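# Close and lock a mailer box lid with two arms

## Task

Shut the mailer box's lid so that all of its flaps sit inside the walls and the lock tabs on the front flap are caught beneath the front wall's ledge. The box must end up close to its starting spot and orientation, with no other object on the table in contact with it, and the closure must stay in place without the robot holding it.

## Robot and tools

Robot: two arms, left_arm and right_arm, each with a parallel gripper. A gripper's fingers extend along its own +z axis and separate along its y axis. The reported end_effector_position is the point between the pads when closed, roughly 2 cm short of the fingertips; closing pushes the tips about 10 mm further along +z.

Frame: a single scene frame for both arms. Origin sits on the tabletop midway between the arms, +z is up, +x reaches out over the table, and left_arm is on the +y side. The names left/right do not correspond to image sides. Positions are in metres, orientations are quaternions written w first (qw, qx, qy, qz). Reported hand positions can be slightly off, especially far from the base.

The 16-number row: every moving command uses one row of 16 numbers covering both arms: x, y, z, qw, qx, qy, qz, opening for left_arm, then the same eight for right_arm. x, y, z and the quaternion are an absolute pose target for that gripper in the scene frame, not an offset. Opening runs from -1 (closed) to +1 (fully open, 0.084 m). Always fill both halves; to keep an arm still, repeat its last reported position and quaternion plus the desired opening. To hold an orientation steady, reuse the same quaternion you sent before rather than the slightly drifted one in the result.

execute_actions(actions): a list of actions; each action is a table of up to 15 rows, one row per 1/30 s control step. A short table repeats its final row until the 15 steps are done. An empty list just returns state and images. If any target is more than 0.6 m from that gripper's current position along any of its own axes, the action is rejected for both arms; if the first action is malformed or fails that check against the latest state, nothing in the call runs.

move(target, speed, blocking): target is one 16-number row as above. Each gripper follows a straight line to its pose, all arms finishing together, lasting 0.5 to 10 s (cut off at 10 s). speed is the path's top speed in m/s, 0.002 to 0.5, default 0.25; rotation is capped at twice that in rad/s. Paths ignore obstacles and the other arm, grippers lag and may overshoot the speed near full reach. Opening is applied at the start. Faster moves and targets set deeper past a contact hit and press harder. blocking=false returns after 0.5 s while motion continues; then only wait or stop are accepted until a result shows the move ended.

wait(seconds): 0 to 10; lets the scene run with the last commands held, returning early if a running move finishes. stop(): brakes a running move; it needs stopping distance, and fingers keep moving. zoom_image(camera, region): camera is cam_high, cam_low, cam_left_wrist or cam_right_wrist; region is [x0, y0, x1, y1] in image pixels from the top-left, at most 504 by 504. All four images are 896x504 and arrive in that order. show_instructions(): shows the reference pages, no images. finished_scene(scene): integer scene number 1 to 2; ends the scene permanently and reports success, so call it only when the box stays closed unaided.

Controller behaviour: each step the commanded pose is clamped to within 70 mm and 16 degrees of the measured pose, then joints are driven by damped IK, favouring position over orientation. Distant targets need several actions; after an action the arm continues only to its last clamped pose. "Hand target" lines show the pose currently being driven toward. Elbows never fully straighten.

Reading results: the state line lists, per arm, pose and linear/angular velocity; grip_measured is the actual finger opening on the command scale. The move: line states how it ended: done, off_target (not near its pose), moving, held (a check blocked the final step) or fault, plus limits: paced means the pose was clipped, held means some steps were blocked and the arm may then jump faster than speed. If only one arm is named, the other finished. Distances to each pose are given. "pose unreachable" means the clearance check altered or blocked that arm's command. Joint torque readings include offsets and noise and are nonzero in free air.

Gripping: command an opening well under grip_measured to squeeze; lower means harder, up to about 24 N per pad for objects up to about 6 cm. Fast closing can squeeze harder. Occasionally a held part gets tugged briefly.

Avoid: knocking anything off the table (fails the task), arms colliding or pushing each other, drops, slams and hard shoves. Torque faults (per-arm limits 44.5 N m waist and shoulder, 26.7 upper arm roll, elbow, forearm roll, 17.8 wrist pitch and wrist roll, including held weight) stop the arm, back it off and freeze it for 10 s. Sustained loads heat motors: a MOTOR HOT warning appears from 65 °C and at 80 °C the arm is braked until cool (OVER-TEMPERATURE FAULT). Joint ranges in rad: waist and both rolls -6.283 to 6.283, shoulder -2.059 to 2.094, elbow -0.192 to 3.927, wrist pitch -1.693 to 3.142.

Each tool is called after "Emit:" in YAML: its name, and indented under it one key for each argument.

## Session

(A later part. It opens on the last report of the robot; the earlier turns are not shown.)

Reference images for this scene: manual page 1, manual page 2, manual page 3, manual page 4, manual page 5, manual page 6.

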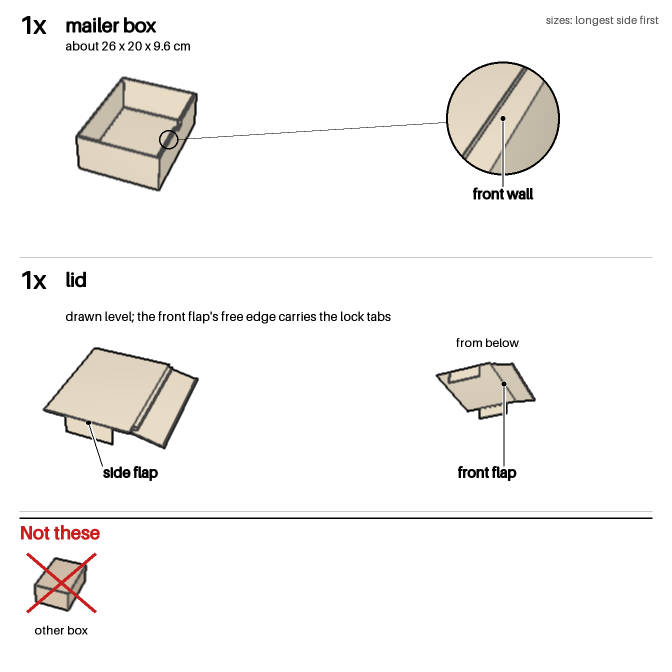

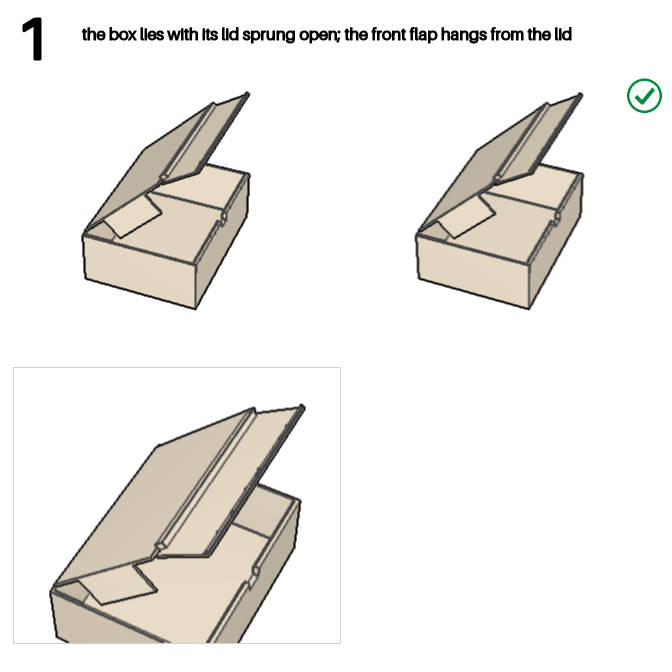

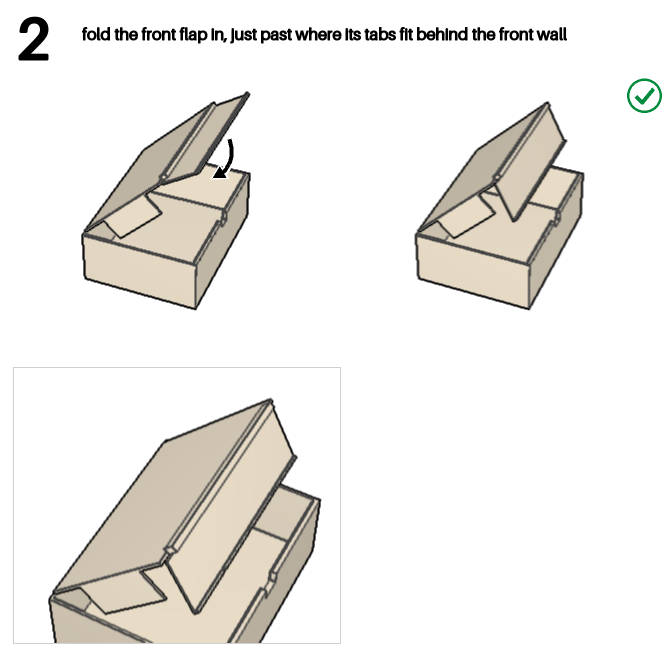

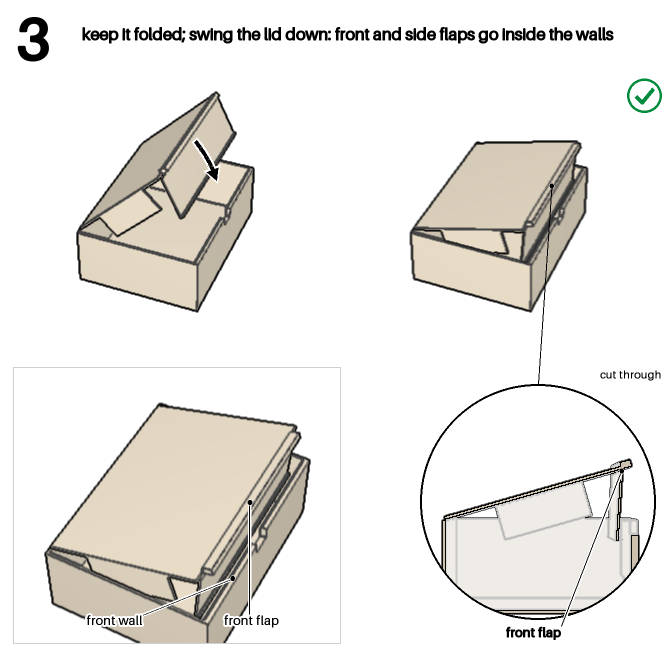

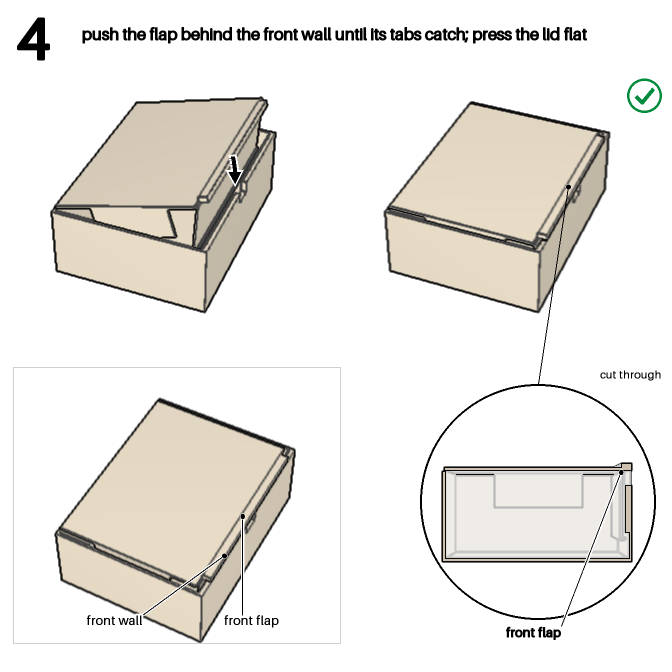

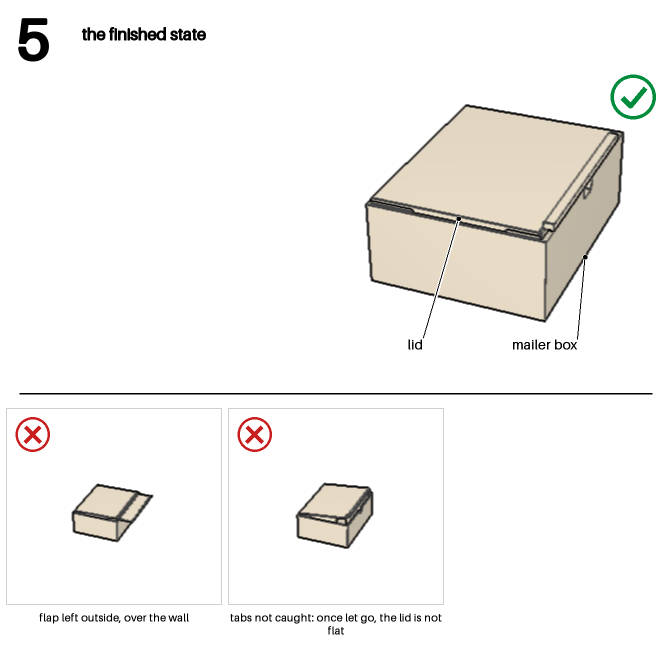

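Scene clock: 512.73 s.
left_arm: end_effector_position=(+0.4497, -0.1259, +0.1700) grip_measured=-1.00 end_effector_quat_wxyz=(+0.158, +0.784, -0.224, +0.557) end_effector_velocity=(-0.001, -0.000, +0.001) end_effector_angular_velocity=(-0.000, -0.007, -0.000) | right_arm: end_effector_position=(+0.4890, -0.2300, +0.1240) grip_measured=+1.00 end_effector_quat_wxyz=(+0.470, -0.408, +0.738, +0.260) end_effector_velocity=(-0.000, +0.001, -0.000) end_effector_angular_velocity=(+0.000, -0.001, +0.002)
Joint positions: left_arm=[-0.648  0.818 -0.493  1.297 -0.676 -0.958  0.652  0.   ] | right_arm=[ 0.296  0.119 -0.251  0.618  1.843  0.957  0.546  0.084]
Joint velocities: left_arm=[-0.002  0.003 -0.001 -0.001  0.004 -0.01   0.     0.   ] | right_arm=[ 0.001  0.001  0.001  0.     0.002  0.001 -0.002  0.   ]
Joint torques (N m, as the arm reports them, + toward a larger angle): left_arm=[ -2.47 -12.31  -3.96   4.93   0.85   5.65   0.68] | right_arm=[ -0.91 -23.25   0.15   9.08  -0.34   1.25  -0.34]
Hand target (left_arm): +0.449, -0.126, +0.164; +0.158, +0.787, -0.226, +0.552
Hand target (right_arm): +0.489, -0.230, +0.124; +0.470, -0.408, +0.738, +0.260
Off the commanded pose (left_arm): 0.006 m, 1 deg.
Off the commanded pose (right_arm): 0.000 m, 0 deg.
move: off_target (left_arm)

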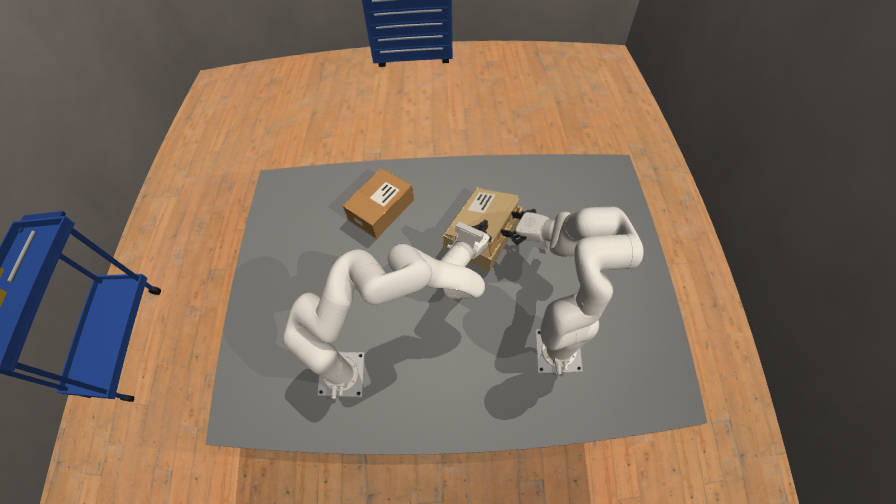

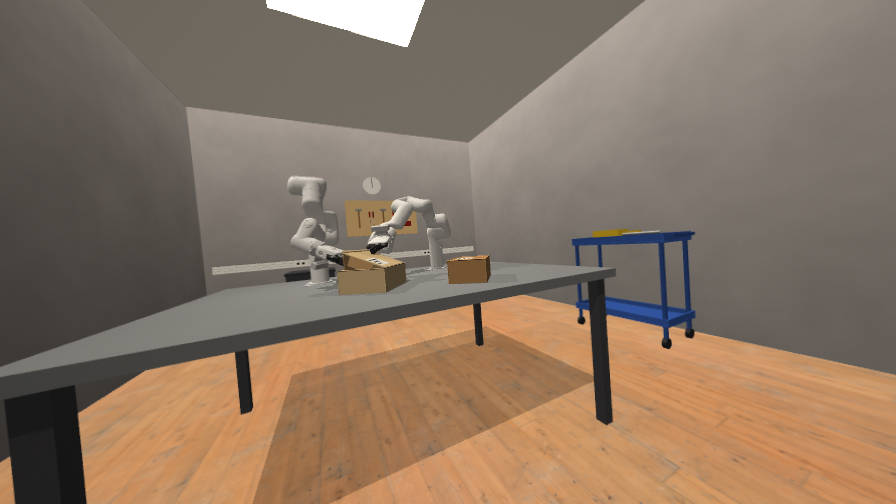

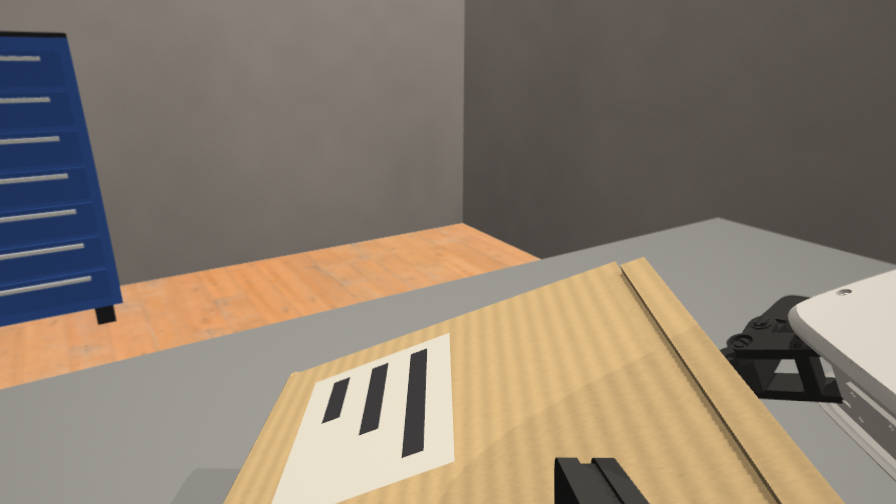

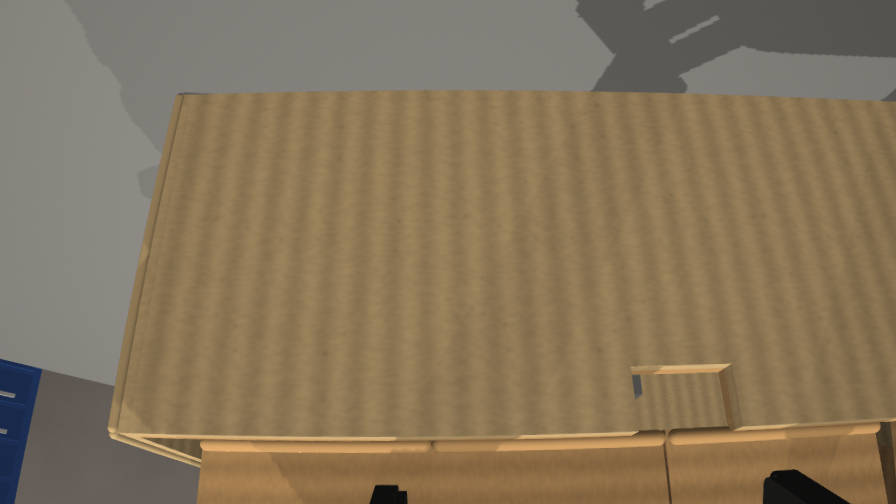

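Emit:
move:
  target: [0.452,-0.121,0.186,0.158,0.787,-0.226,0.552,-1,0.490,-0.228,0.132,-0.470,0.408,-0.737,-0.260,1]
  speed: 0.015

Emit:
move:
  target: [0.452,-0.121,0.184,0.158,0.787,-0.226,0.552,-1,0.496,-0.219,0.132,-0.470,0.408,-0.737,-0.260,1]
  speed: 0.01

Scene clock: 520.93 s.
left_arm: end_effector_position=(+0.4520, -0.1211, +0.1857) grip_measured=-1.00 end_effector_quat_wxyz=(+0.158, +0.787, -0.226, +0.552) end_effector_velocity=(+0.000, +0.001, +0.001) end_effector_angular_velocity=(+0.002, +0.001, -0.000) | right_arm: end_effector_position=(+0.4900, -0.2280, +0.1319) grip_measured=+1.00 end_effector_quat_wxyz=(+0.470, -0.408, +0.738, +0.260) end_effector_velocity=(-0.001, +0.001, +0.000) end_effector_angular_velocity=(-0.001, +0.002, +0.003)
Joint positions: left_arm=[-0.633  0.763 -0.498  1.274 -0.705 -0.918  0.671  0.   ] | right_arm=[ 0.3    0.097 -0.247  0.618  1.833  0.943  0.57   0.084]
Joint velocities: left_arm=[ 0.002 -0.005 -0.    -0.003 -0.003  0.004  0.002  0.   ] | right_arm=[ 0.001 -0.002  0.002 -0.001 -0.003 -0.002  0.003 -0.   ]
Joint torques (N m, as the arm reports them, + toward a larger angle): left_arm=[ -1.25 -35.09  -5.95  14.91   2.21  -1.4    0.1 ] | right_arm=[ -1.12 -23.41  -0.62   9.01  -0.58   1.13  -0.43]
Hand target (left_arm): +0.452, -0.121, +0.186; +0.158, +0.787, -0.226, +0.552
Hand target (right_arm): +0.490, -0.228, +0.132; +0.470, -0.408, +0.738, +0.260
Off the commanded pose (left_arm): 0.000 m, 0 deg.
Off the commanded pose (right_arm): 0.000 m, 0 deg.
move: done

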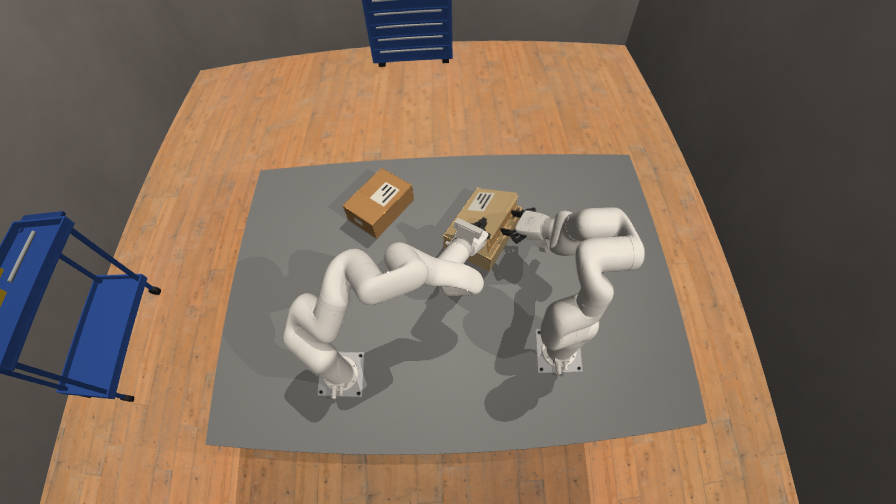

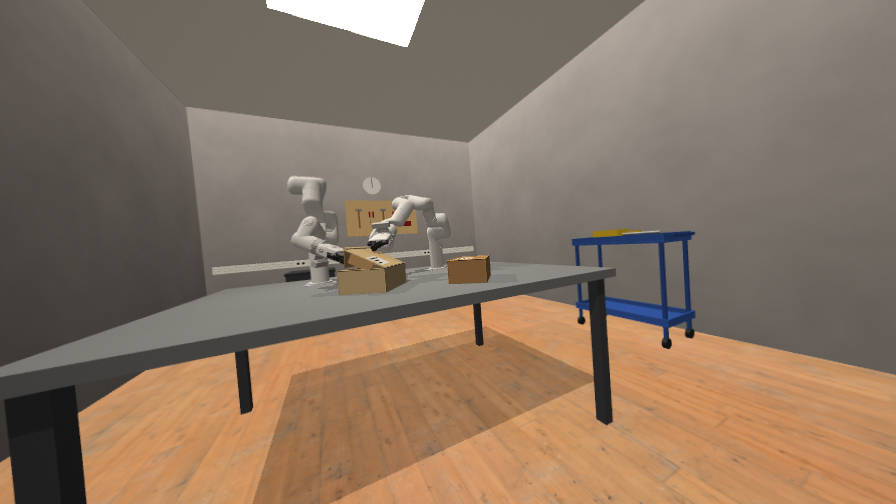

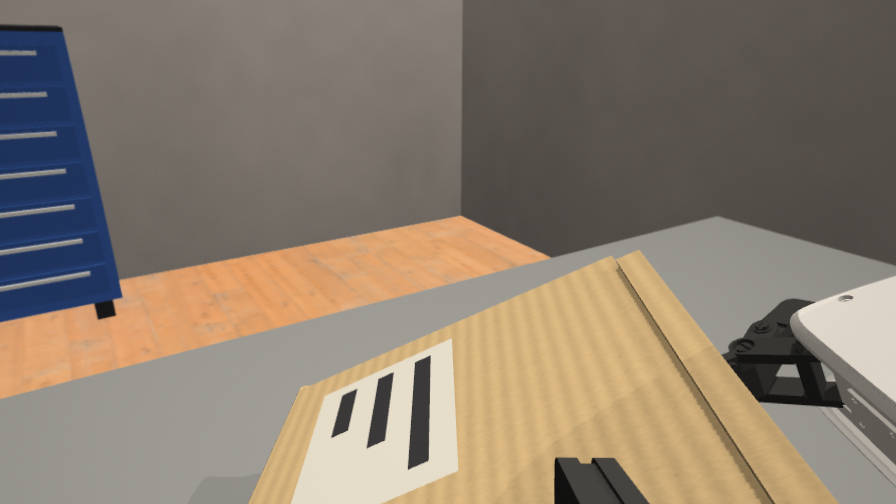

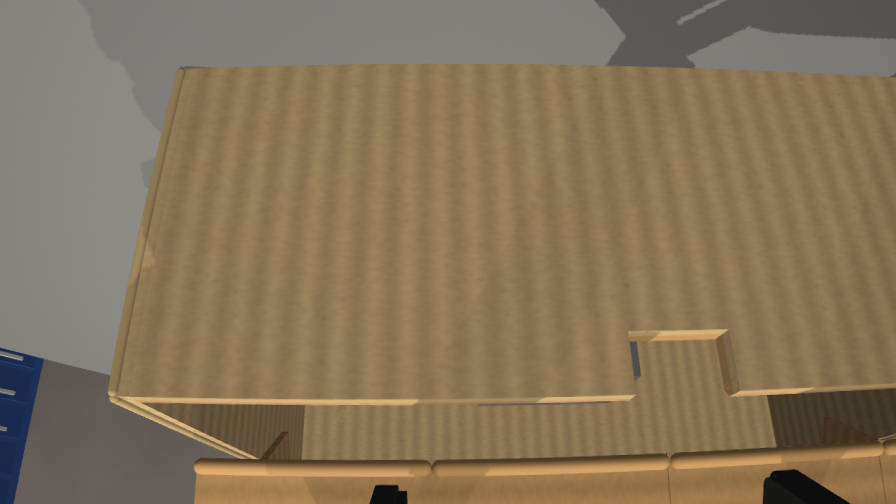

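Scene clock: 522.23 s.
left_arm: end_effector_position=(+0.4520, -0.1210, +0.1841) grip_measured=-1.00 end_effector_quat_wxyz=(+0.158, +0.787, -0.226, +0.552) end_effector_velocity=(+0.000, -0.000, -0.001) end_effector_angular_velocity=(+0.001, +0.000, -0.001) | right_arm: end_effector_position=(+0.4959, -0.2192, +0.1320) grip_measured=+1.00 end_effector_quat_wxyz=(+0.470, -0.408, +0.738, +0.260) end_effector_velocity=(+0.001, +0.001, -0.000) end_effector_angular_velocity=(-0.001, -0.000, -0.000)
Joint positions: left_arm=[-0.633  0.767 -0.498  1.274 -0.701 -0.921  0.669  0.   ] | right_arm=[ 0.314  0.112 -0.234  0.638  1.856  0.93   0.573  0.084]
Joint velocities: left_arm=[ 0.001  0.001  0.    -0.     0.002  0.001 -0.     0.   ] | right_arm=[ 0.003  0.003  0.002  0.004  0.004 -0.003 -0.    -0.   ]
Joint torques (N m, as the arm reports them, + toward a larger angle): left_arm=[ -1.07 -34.74  -5.72  14.71   2.17  -1.24   0.25] | right_arm=[ -1.03 -24.34  -0.51   9.46  -0.52   1.14  -0.39]
Hand target (left_arm): +0.452, -0.121, +0.184; +0.158, +0.787, -0.226, +0.552
Hand target (right_arm): +0.496, -0.219, +0.132; +0.470, -0.408, +0.738, +0.260
Off the commanded pose (left_arm): 0.000 m, 0 deg.
Off the commanded pose (right_arm): 0.000 m, 0 deg.
move: done

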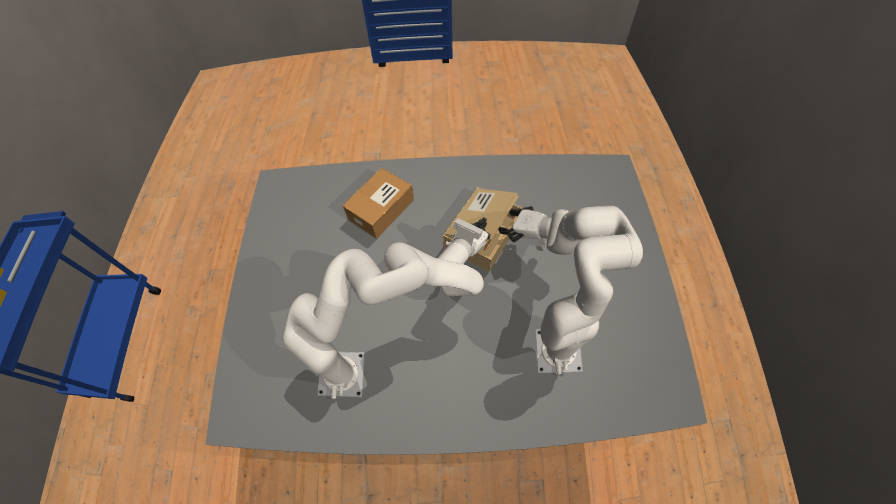

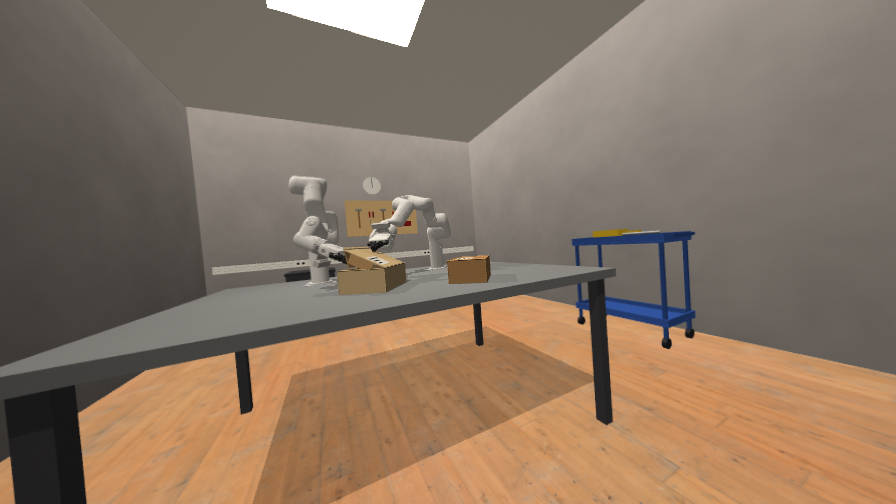

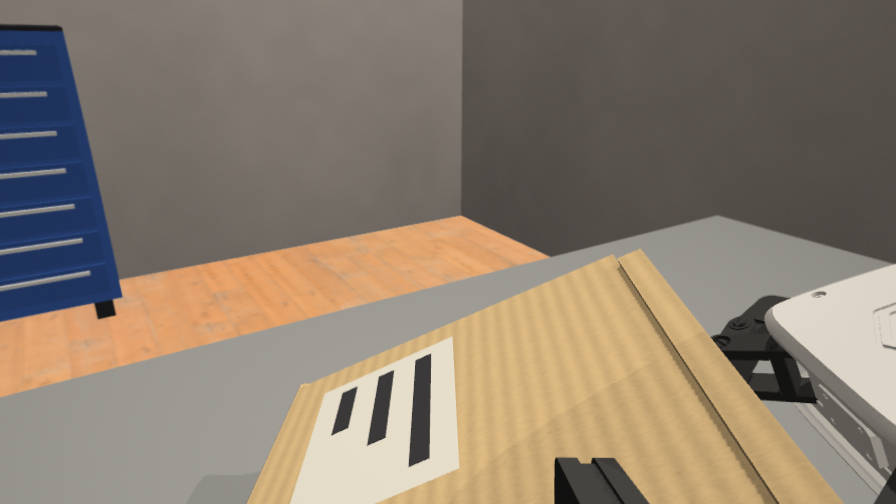

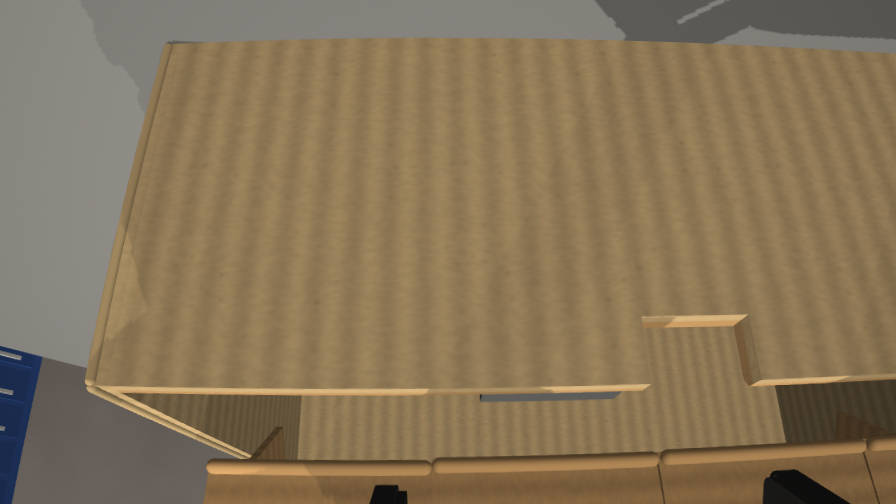

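Emit:
move:
  target: [0.450,-0.123,0.172,0.158,0.787,-0.226,0.552,-1,0.495,-0.221,0.127,-0.470,0.408,-0.737,-0.260,1]
  speed: 0.015

Emit:
move:
  target: [0.447,-0.128,0.155,0.158,0.787,-0.226,0.552,-1,0.492,-0.226,0.124,-0.470,0.408,-0.737,-0.260,1]
  speed: 0.015

Scene clock: 554.20 s.
left_arm: end_effector_position=(+0.4500, -0.1230, +0.1723) grip_measured=-1.00 end_effector_quat_wxyz=(+0.158, +0.787, -0.226, +0.552) end_effector_velocity=(+0.000, -0.000, -0.001) end_effector_angular_velocity=(-0.000, -0.001, +0.001) | right_arm: end_effector_position=(+0.4950, -0.2210, +0.1270) grip_measured=+1.00 end_effector_quat_wxyz=(+0.470, -0.408, +0.738, +0.260) end_effector_velocity=(-0.000, +0.001, -0.000) end_effector_angular_velocity=(+0.001, -0.001, +0.001)
Joint positions: left_arm=[-0.64   0.798 -0.495  1.282 -0.684 -0.941  0.656  0.   ] | right_arm=[ 0.31   0.125 -0.237  0.637  1.861  0.94   0.558  0.084]
Joint velocities: left_arm=[-0.     0.004  0.001  0.001  0.003 -0.003 -0.002  0.   ] | right_arm=[ 0.     0.002  0.001  0.     0.002  0.002 -0.002  0.   ]
Joint torques (N m, as the arm reports them, + toward a larger angle): left_arm=[ -1.11 -34.82  -6.13  13.94   1.98  -1.12   0.17] | right_arm=[ -1.28 -24.81  -0.45   9.29  -0.38   1.31  -0.51]
Hand target (left_arm): +0.450, -0.123, +0.172; +0.158, +0.787, -0.226, +0.552
Hand target (right_arm): +0.495, -0.221, +0.127; +0.470, -0.408, +0.738, +0.260
Off the commanded pose (left_arm): 0.000 m, 0 deg.
Off the commanded pose (right_arm): 0.000 m, 0 deg.
move: done

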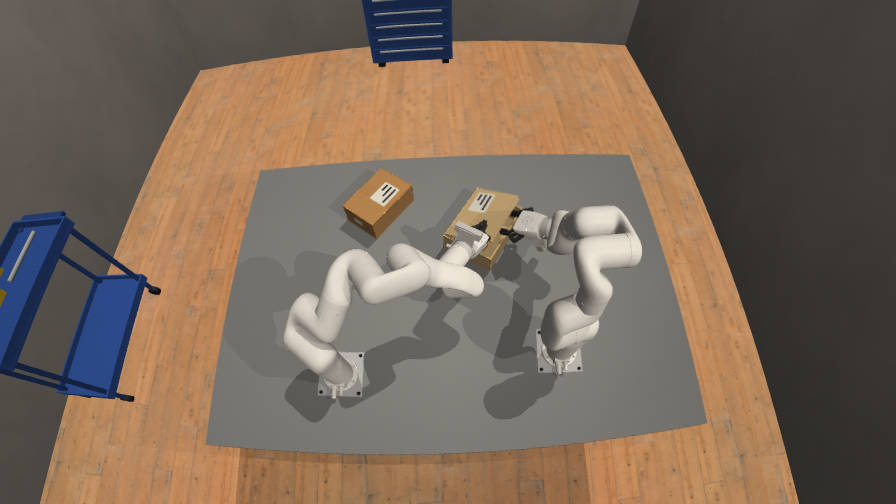

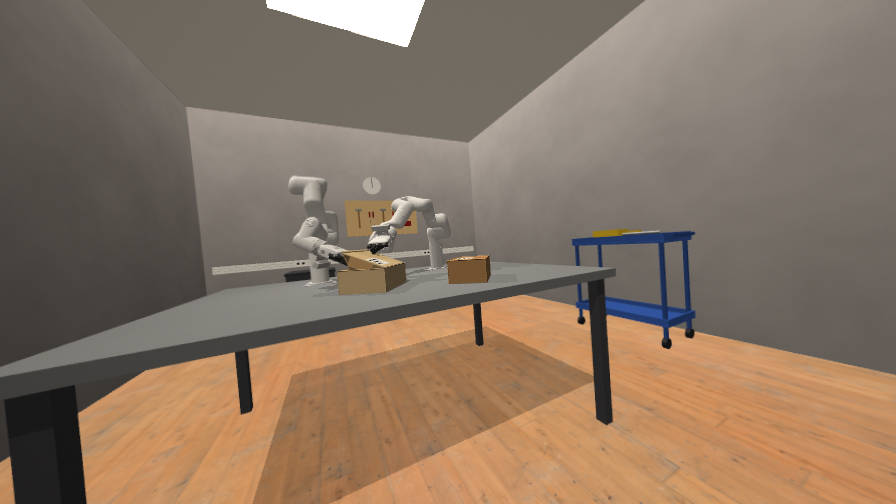

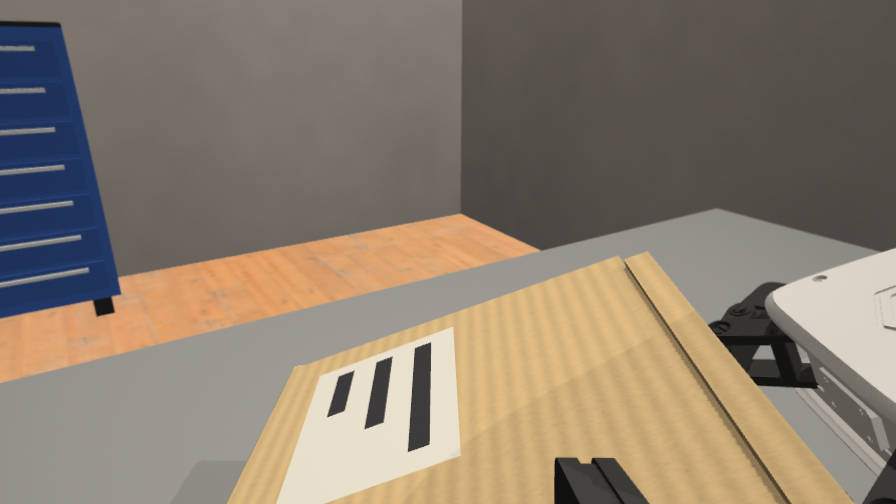

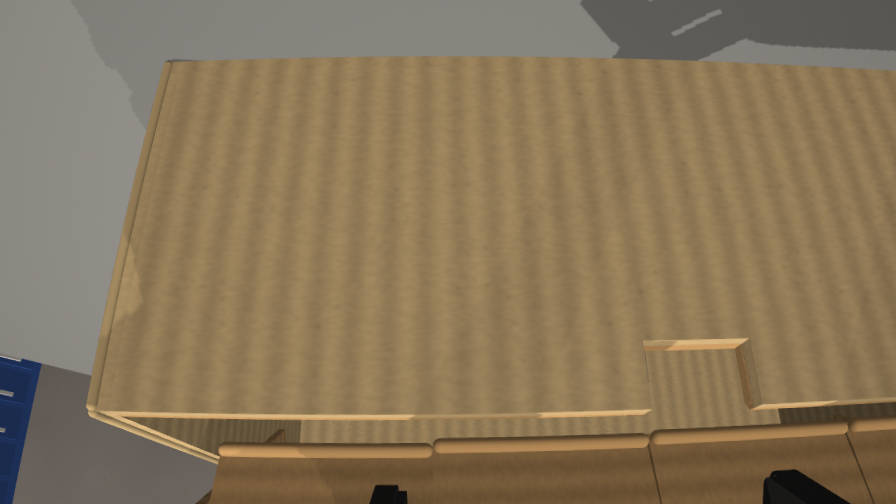

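Scene clock: 555.67 s.
left_arm: end_effector_position=(+0.4473, -0.1278, +0.1558) grip_measured=-1.00 end_effector_quat_wxyz=(+0.158, +0.787, -0.226, +0.552) end_effector_velocity=(-0.001, -0.001, -0.002) end_effector_angular_velocity=(+0.000, +0.001, -0.001) | right_arm: end_effector_position=(+0.4918, -0.2260, +0.1237) grip_measured=+1.00 end_effector_quat_wxyz=(+0.470, -0.408, +0.738, +0.260) end_effector_velocity=(+0.000, +0.001, +0.001) end_effector_angular_velocity=(+0.001, -0.003, +0.004)
Joint positions: left_arm=[-0.656  0.847 -0.488  1.306 -0.666 -0.966  0.644  0.   ] | right_arm=[ 0.302  0.127 -0.245  0.627  1.854  0.951  0.548  0.084]
Joint velocities: left_arm=[-0.003  0.006  0.001  0.003  0.002 -0.003 -0.001  0.   ] | right_arm=[ 0.    -0.001  0.     0.001 -0.002  0.003 -0.001 -0.   ]
Joint torques (N m, as the arm reports them, + toward a larger angle): left_arm=[ -1.69 -31.98  -6.66  11.86   1.92   0.16   0.07] | right_arm=[ -0.69 -26.81   0.27  10.27  -0.09   2.05  -0.57]
Hand target (left_arm): +0.447, -0.128, +0.155; +0.158, +0.787, -0.226, +0.552
Hand target (right_arm): +0.492, -0.226, +0.124; +0.470, -0.408, +0.738, +0.260
Off the commanded pose (left_arm): 0.001 m, 0 deg.
Off the commanded pose (right_arm): 0.000 m, 0 deg.
move: done

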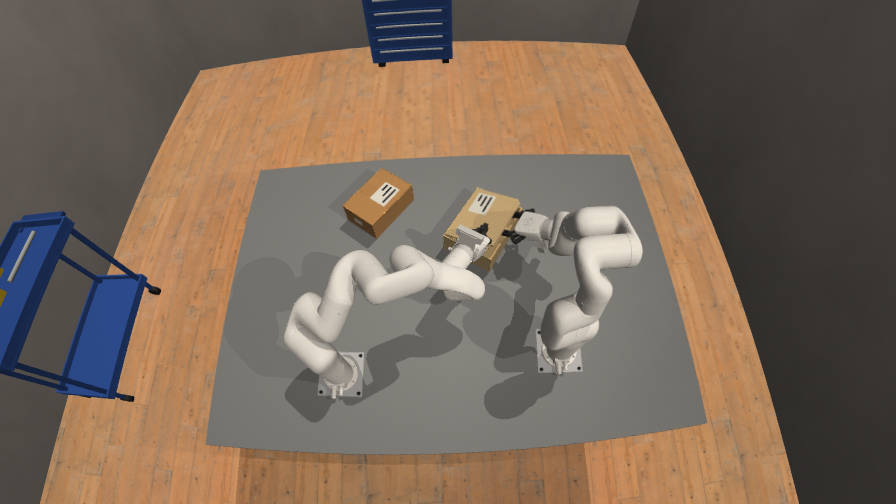

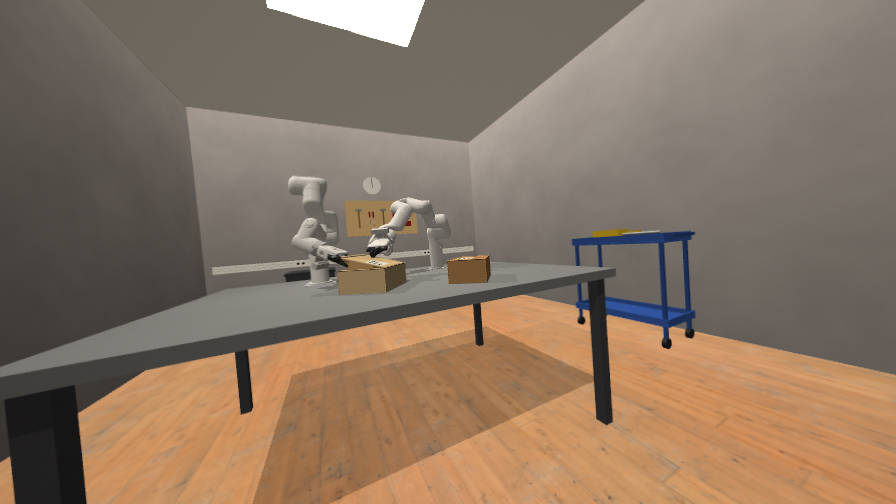

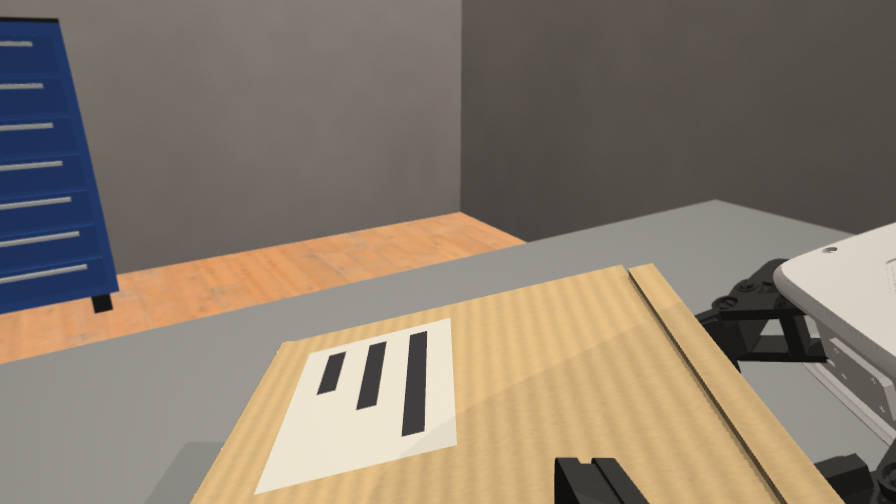

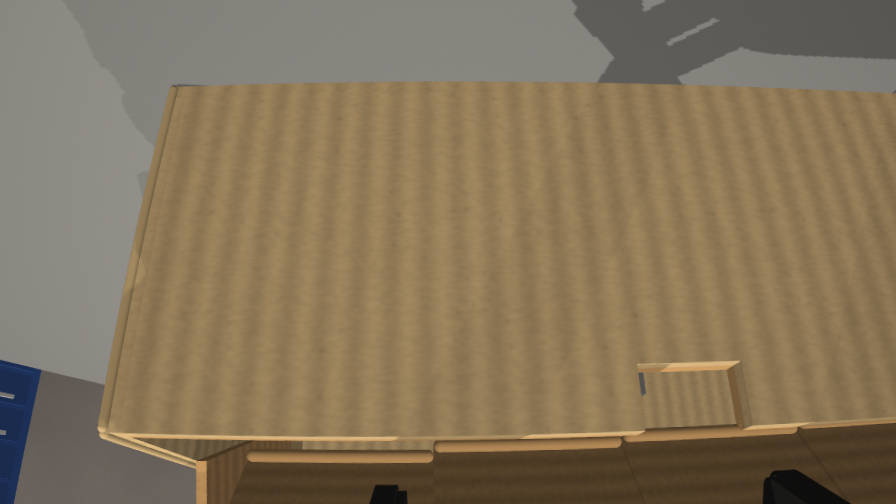

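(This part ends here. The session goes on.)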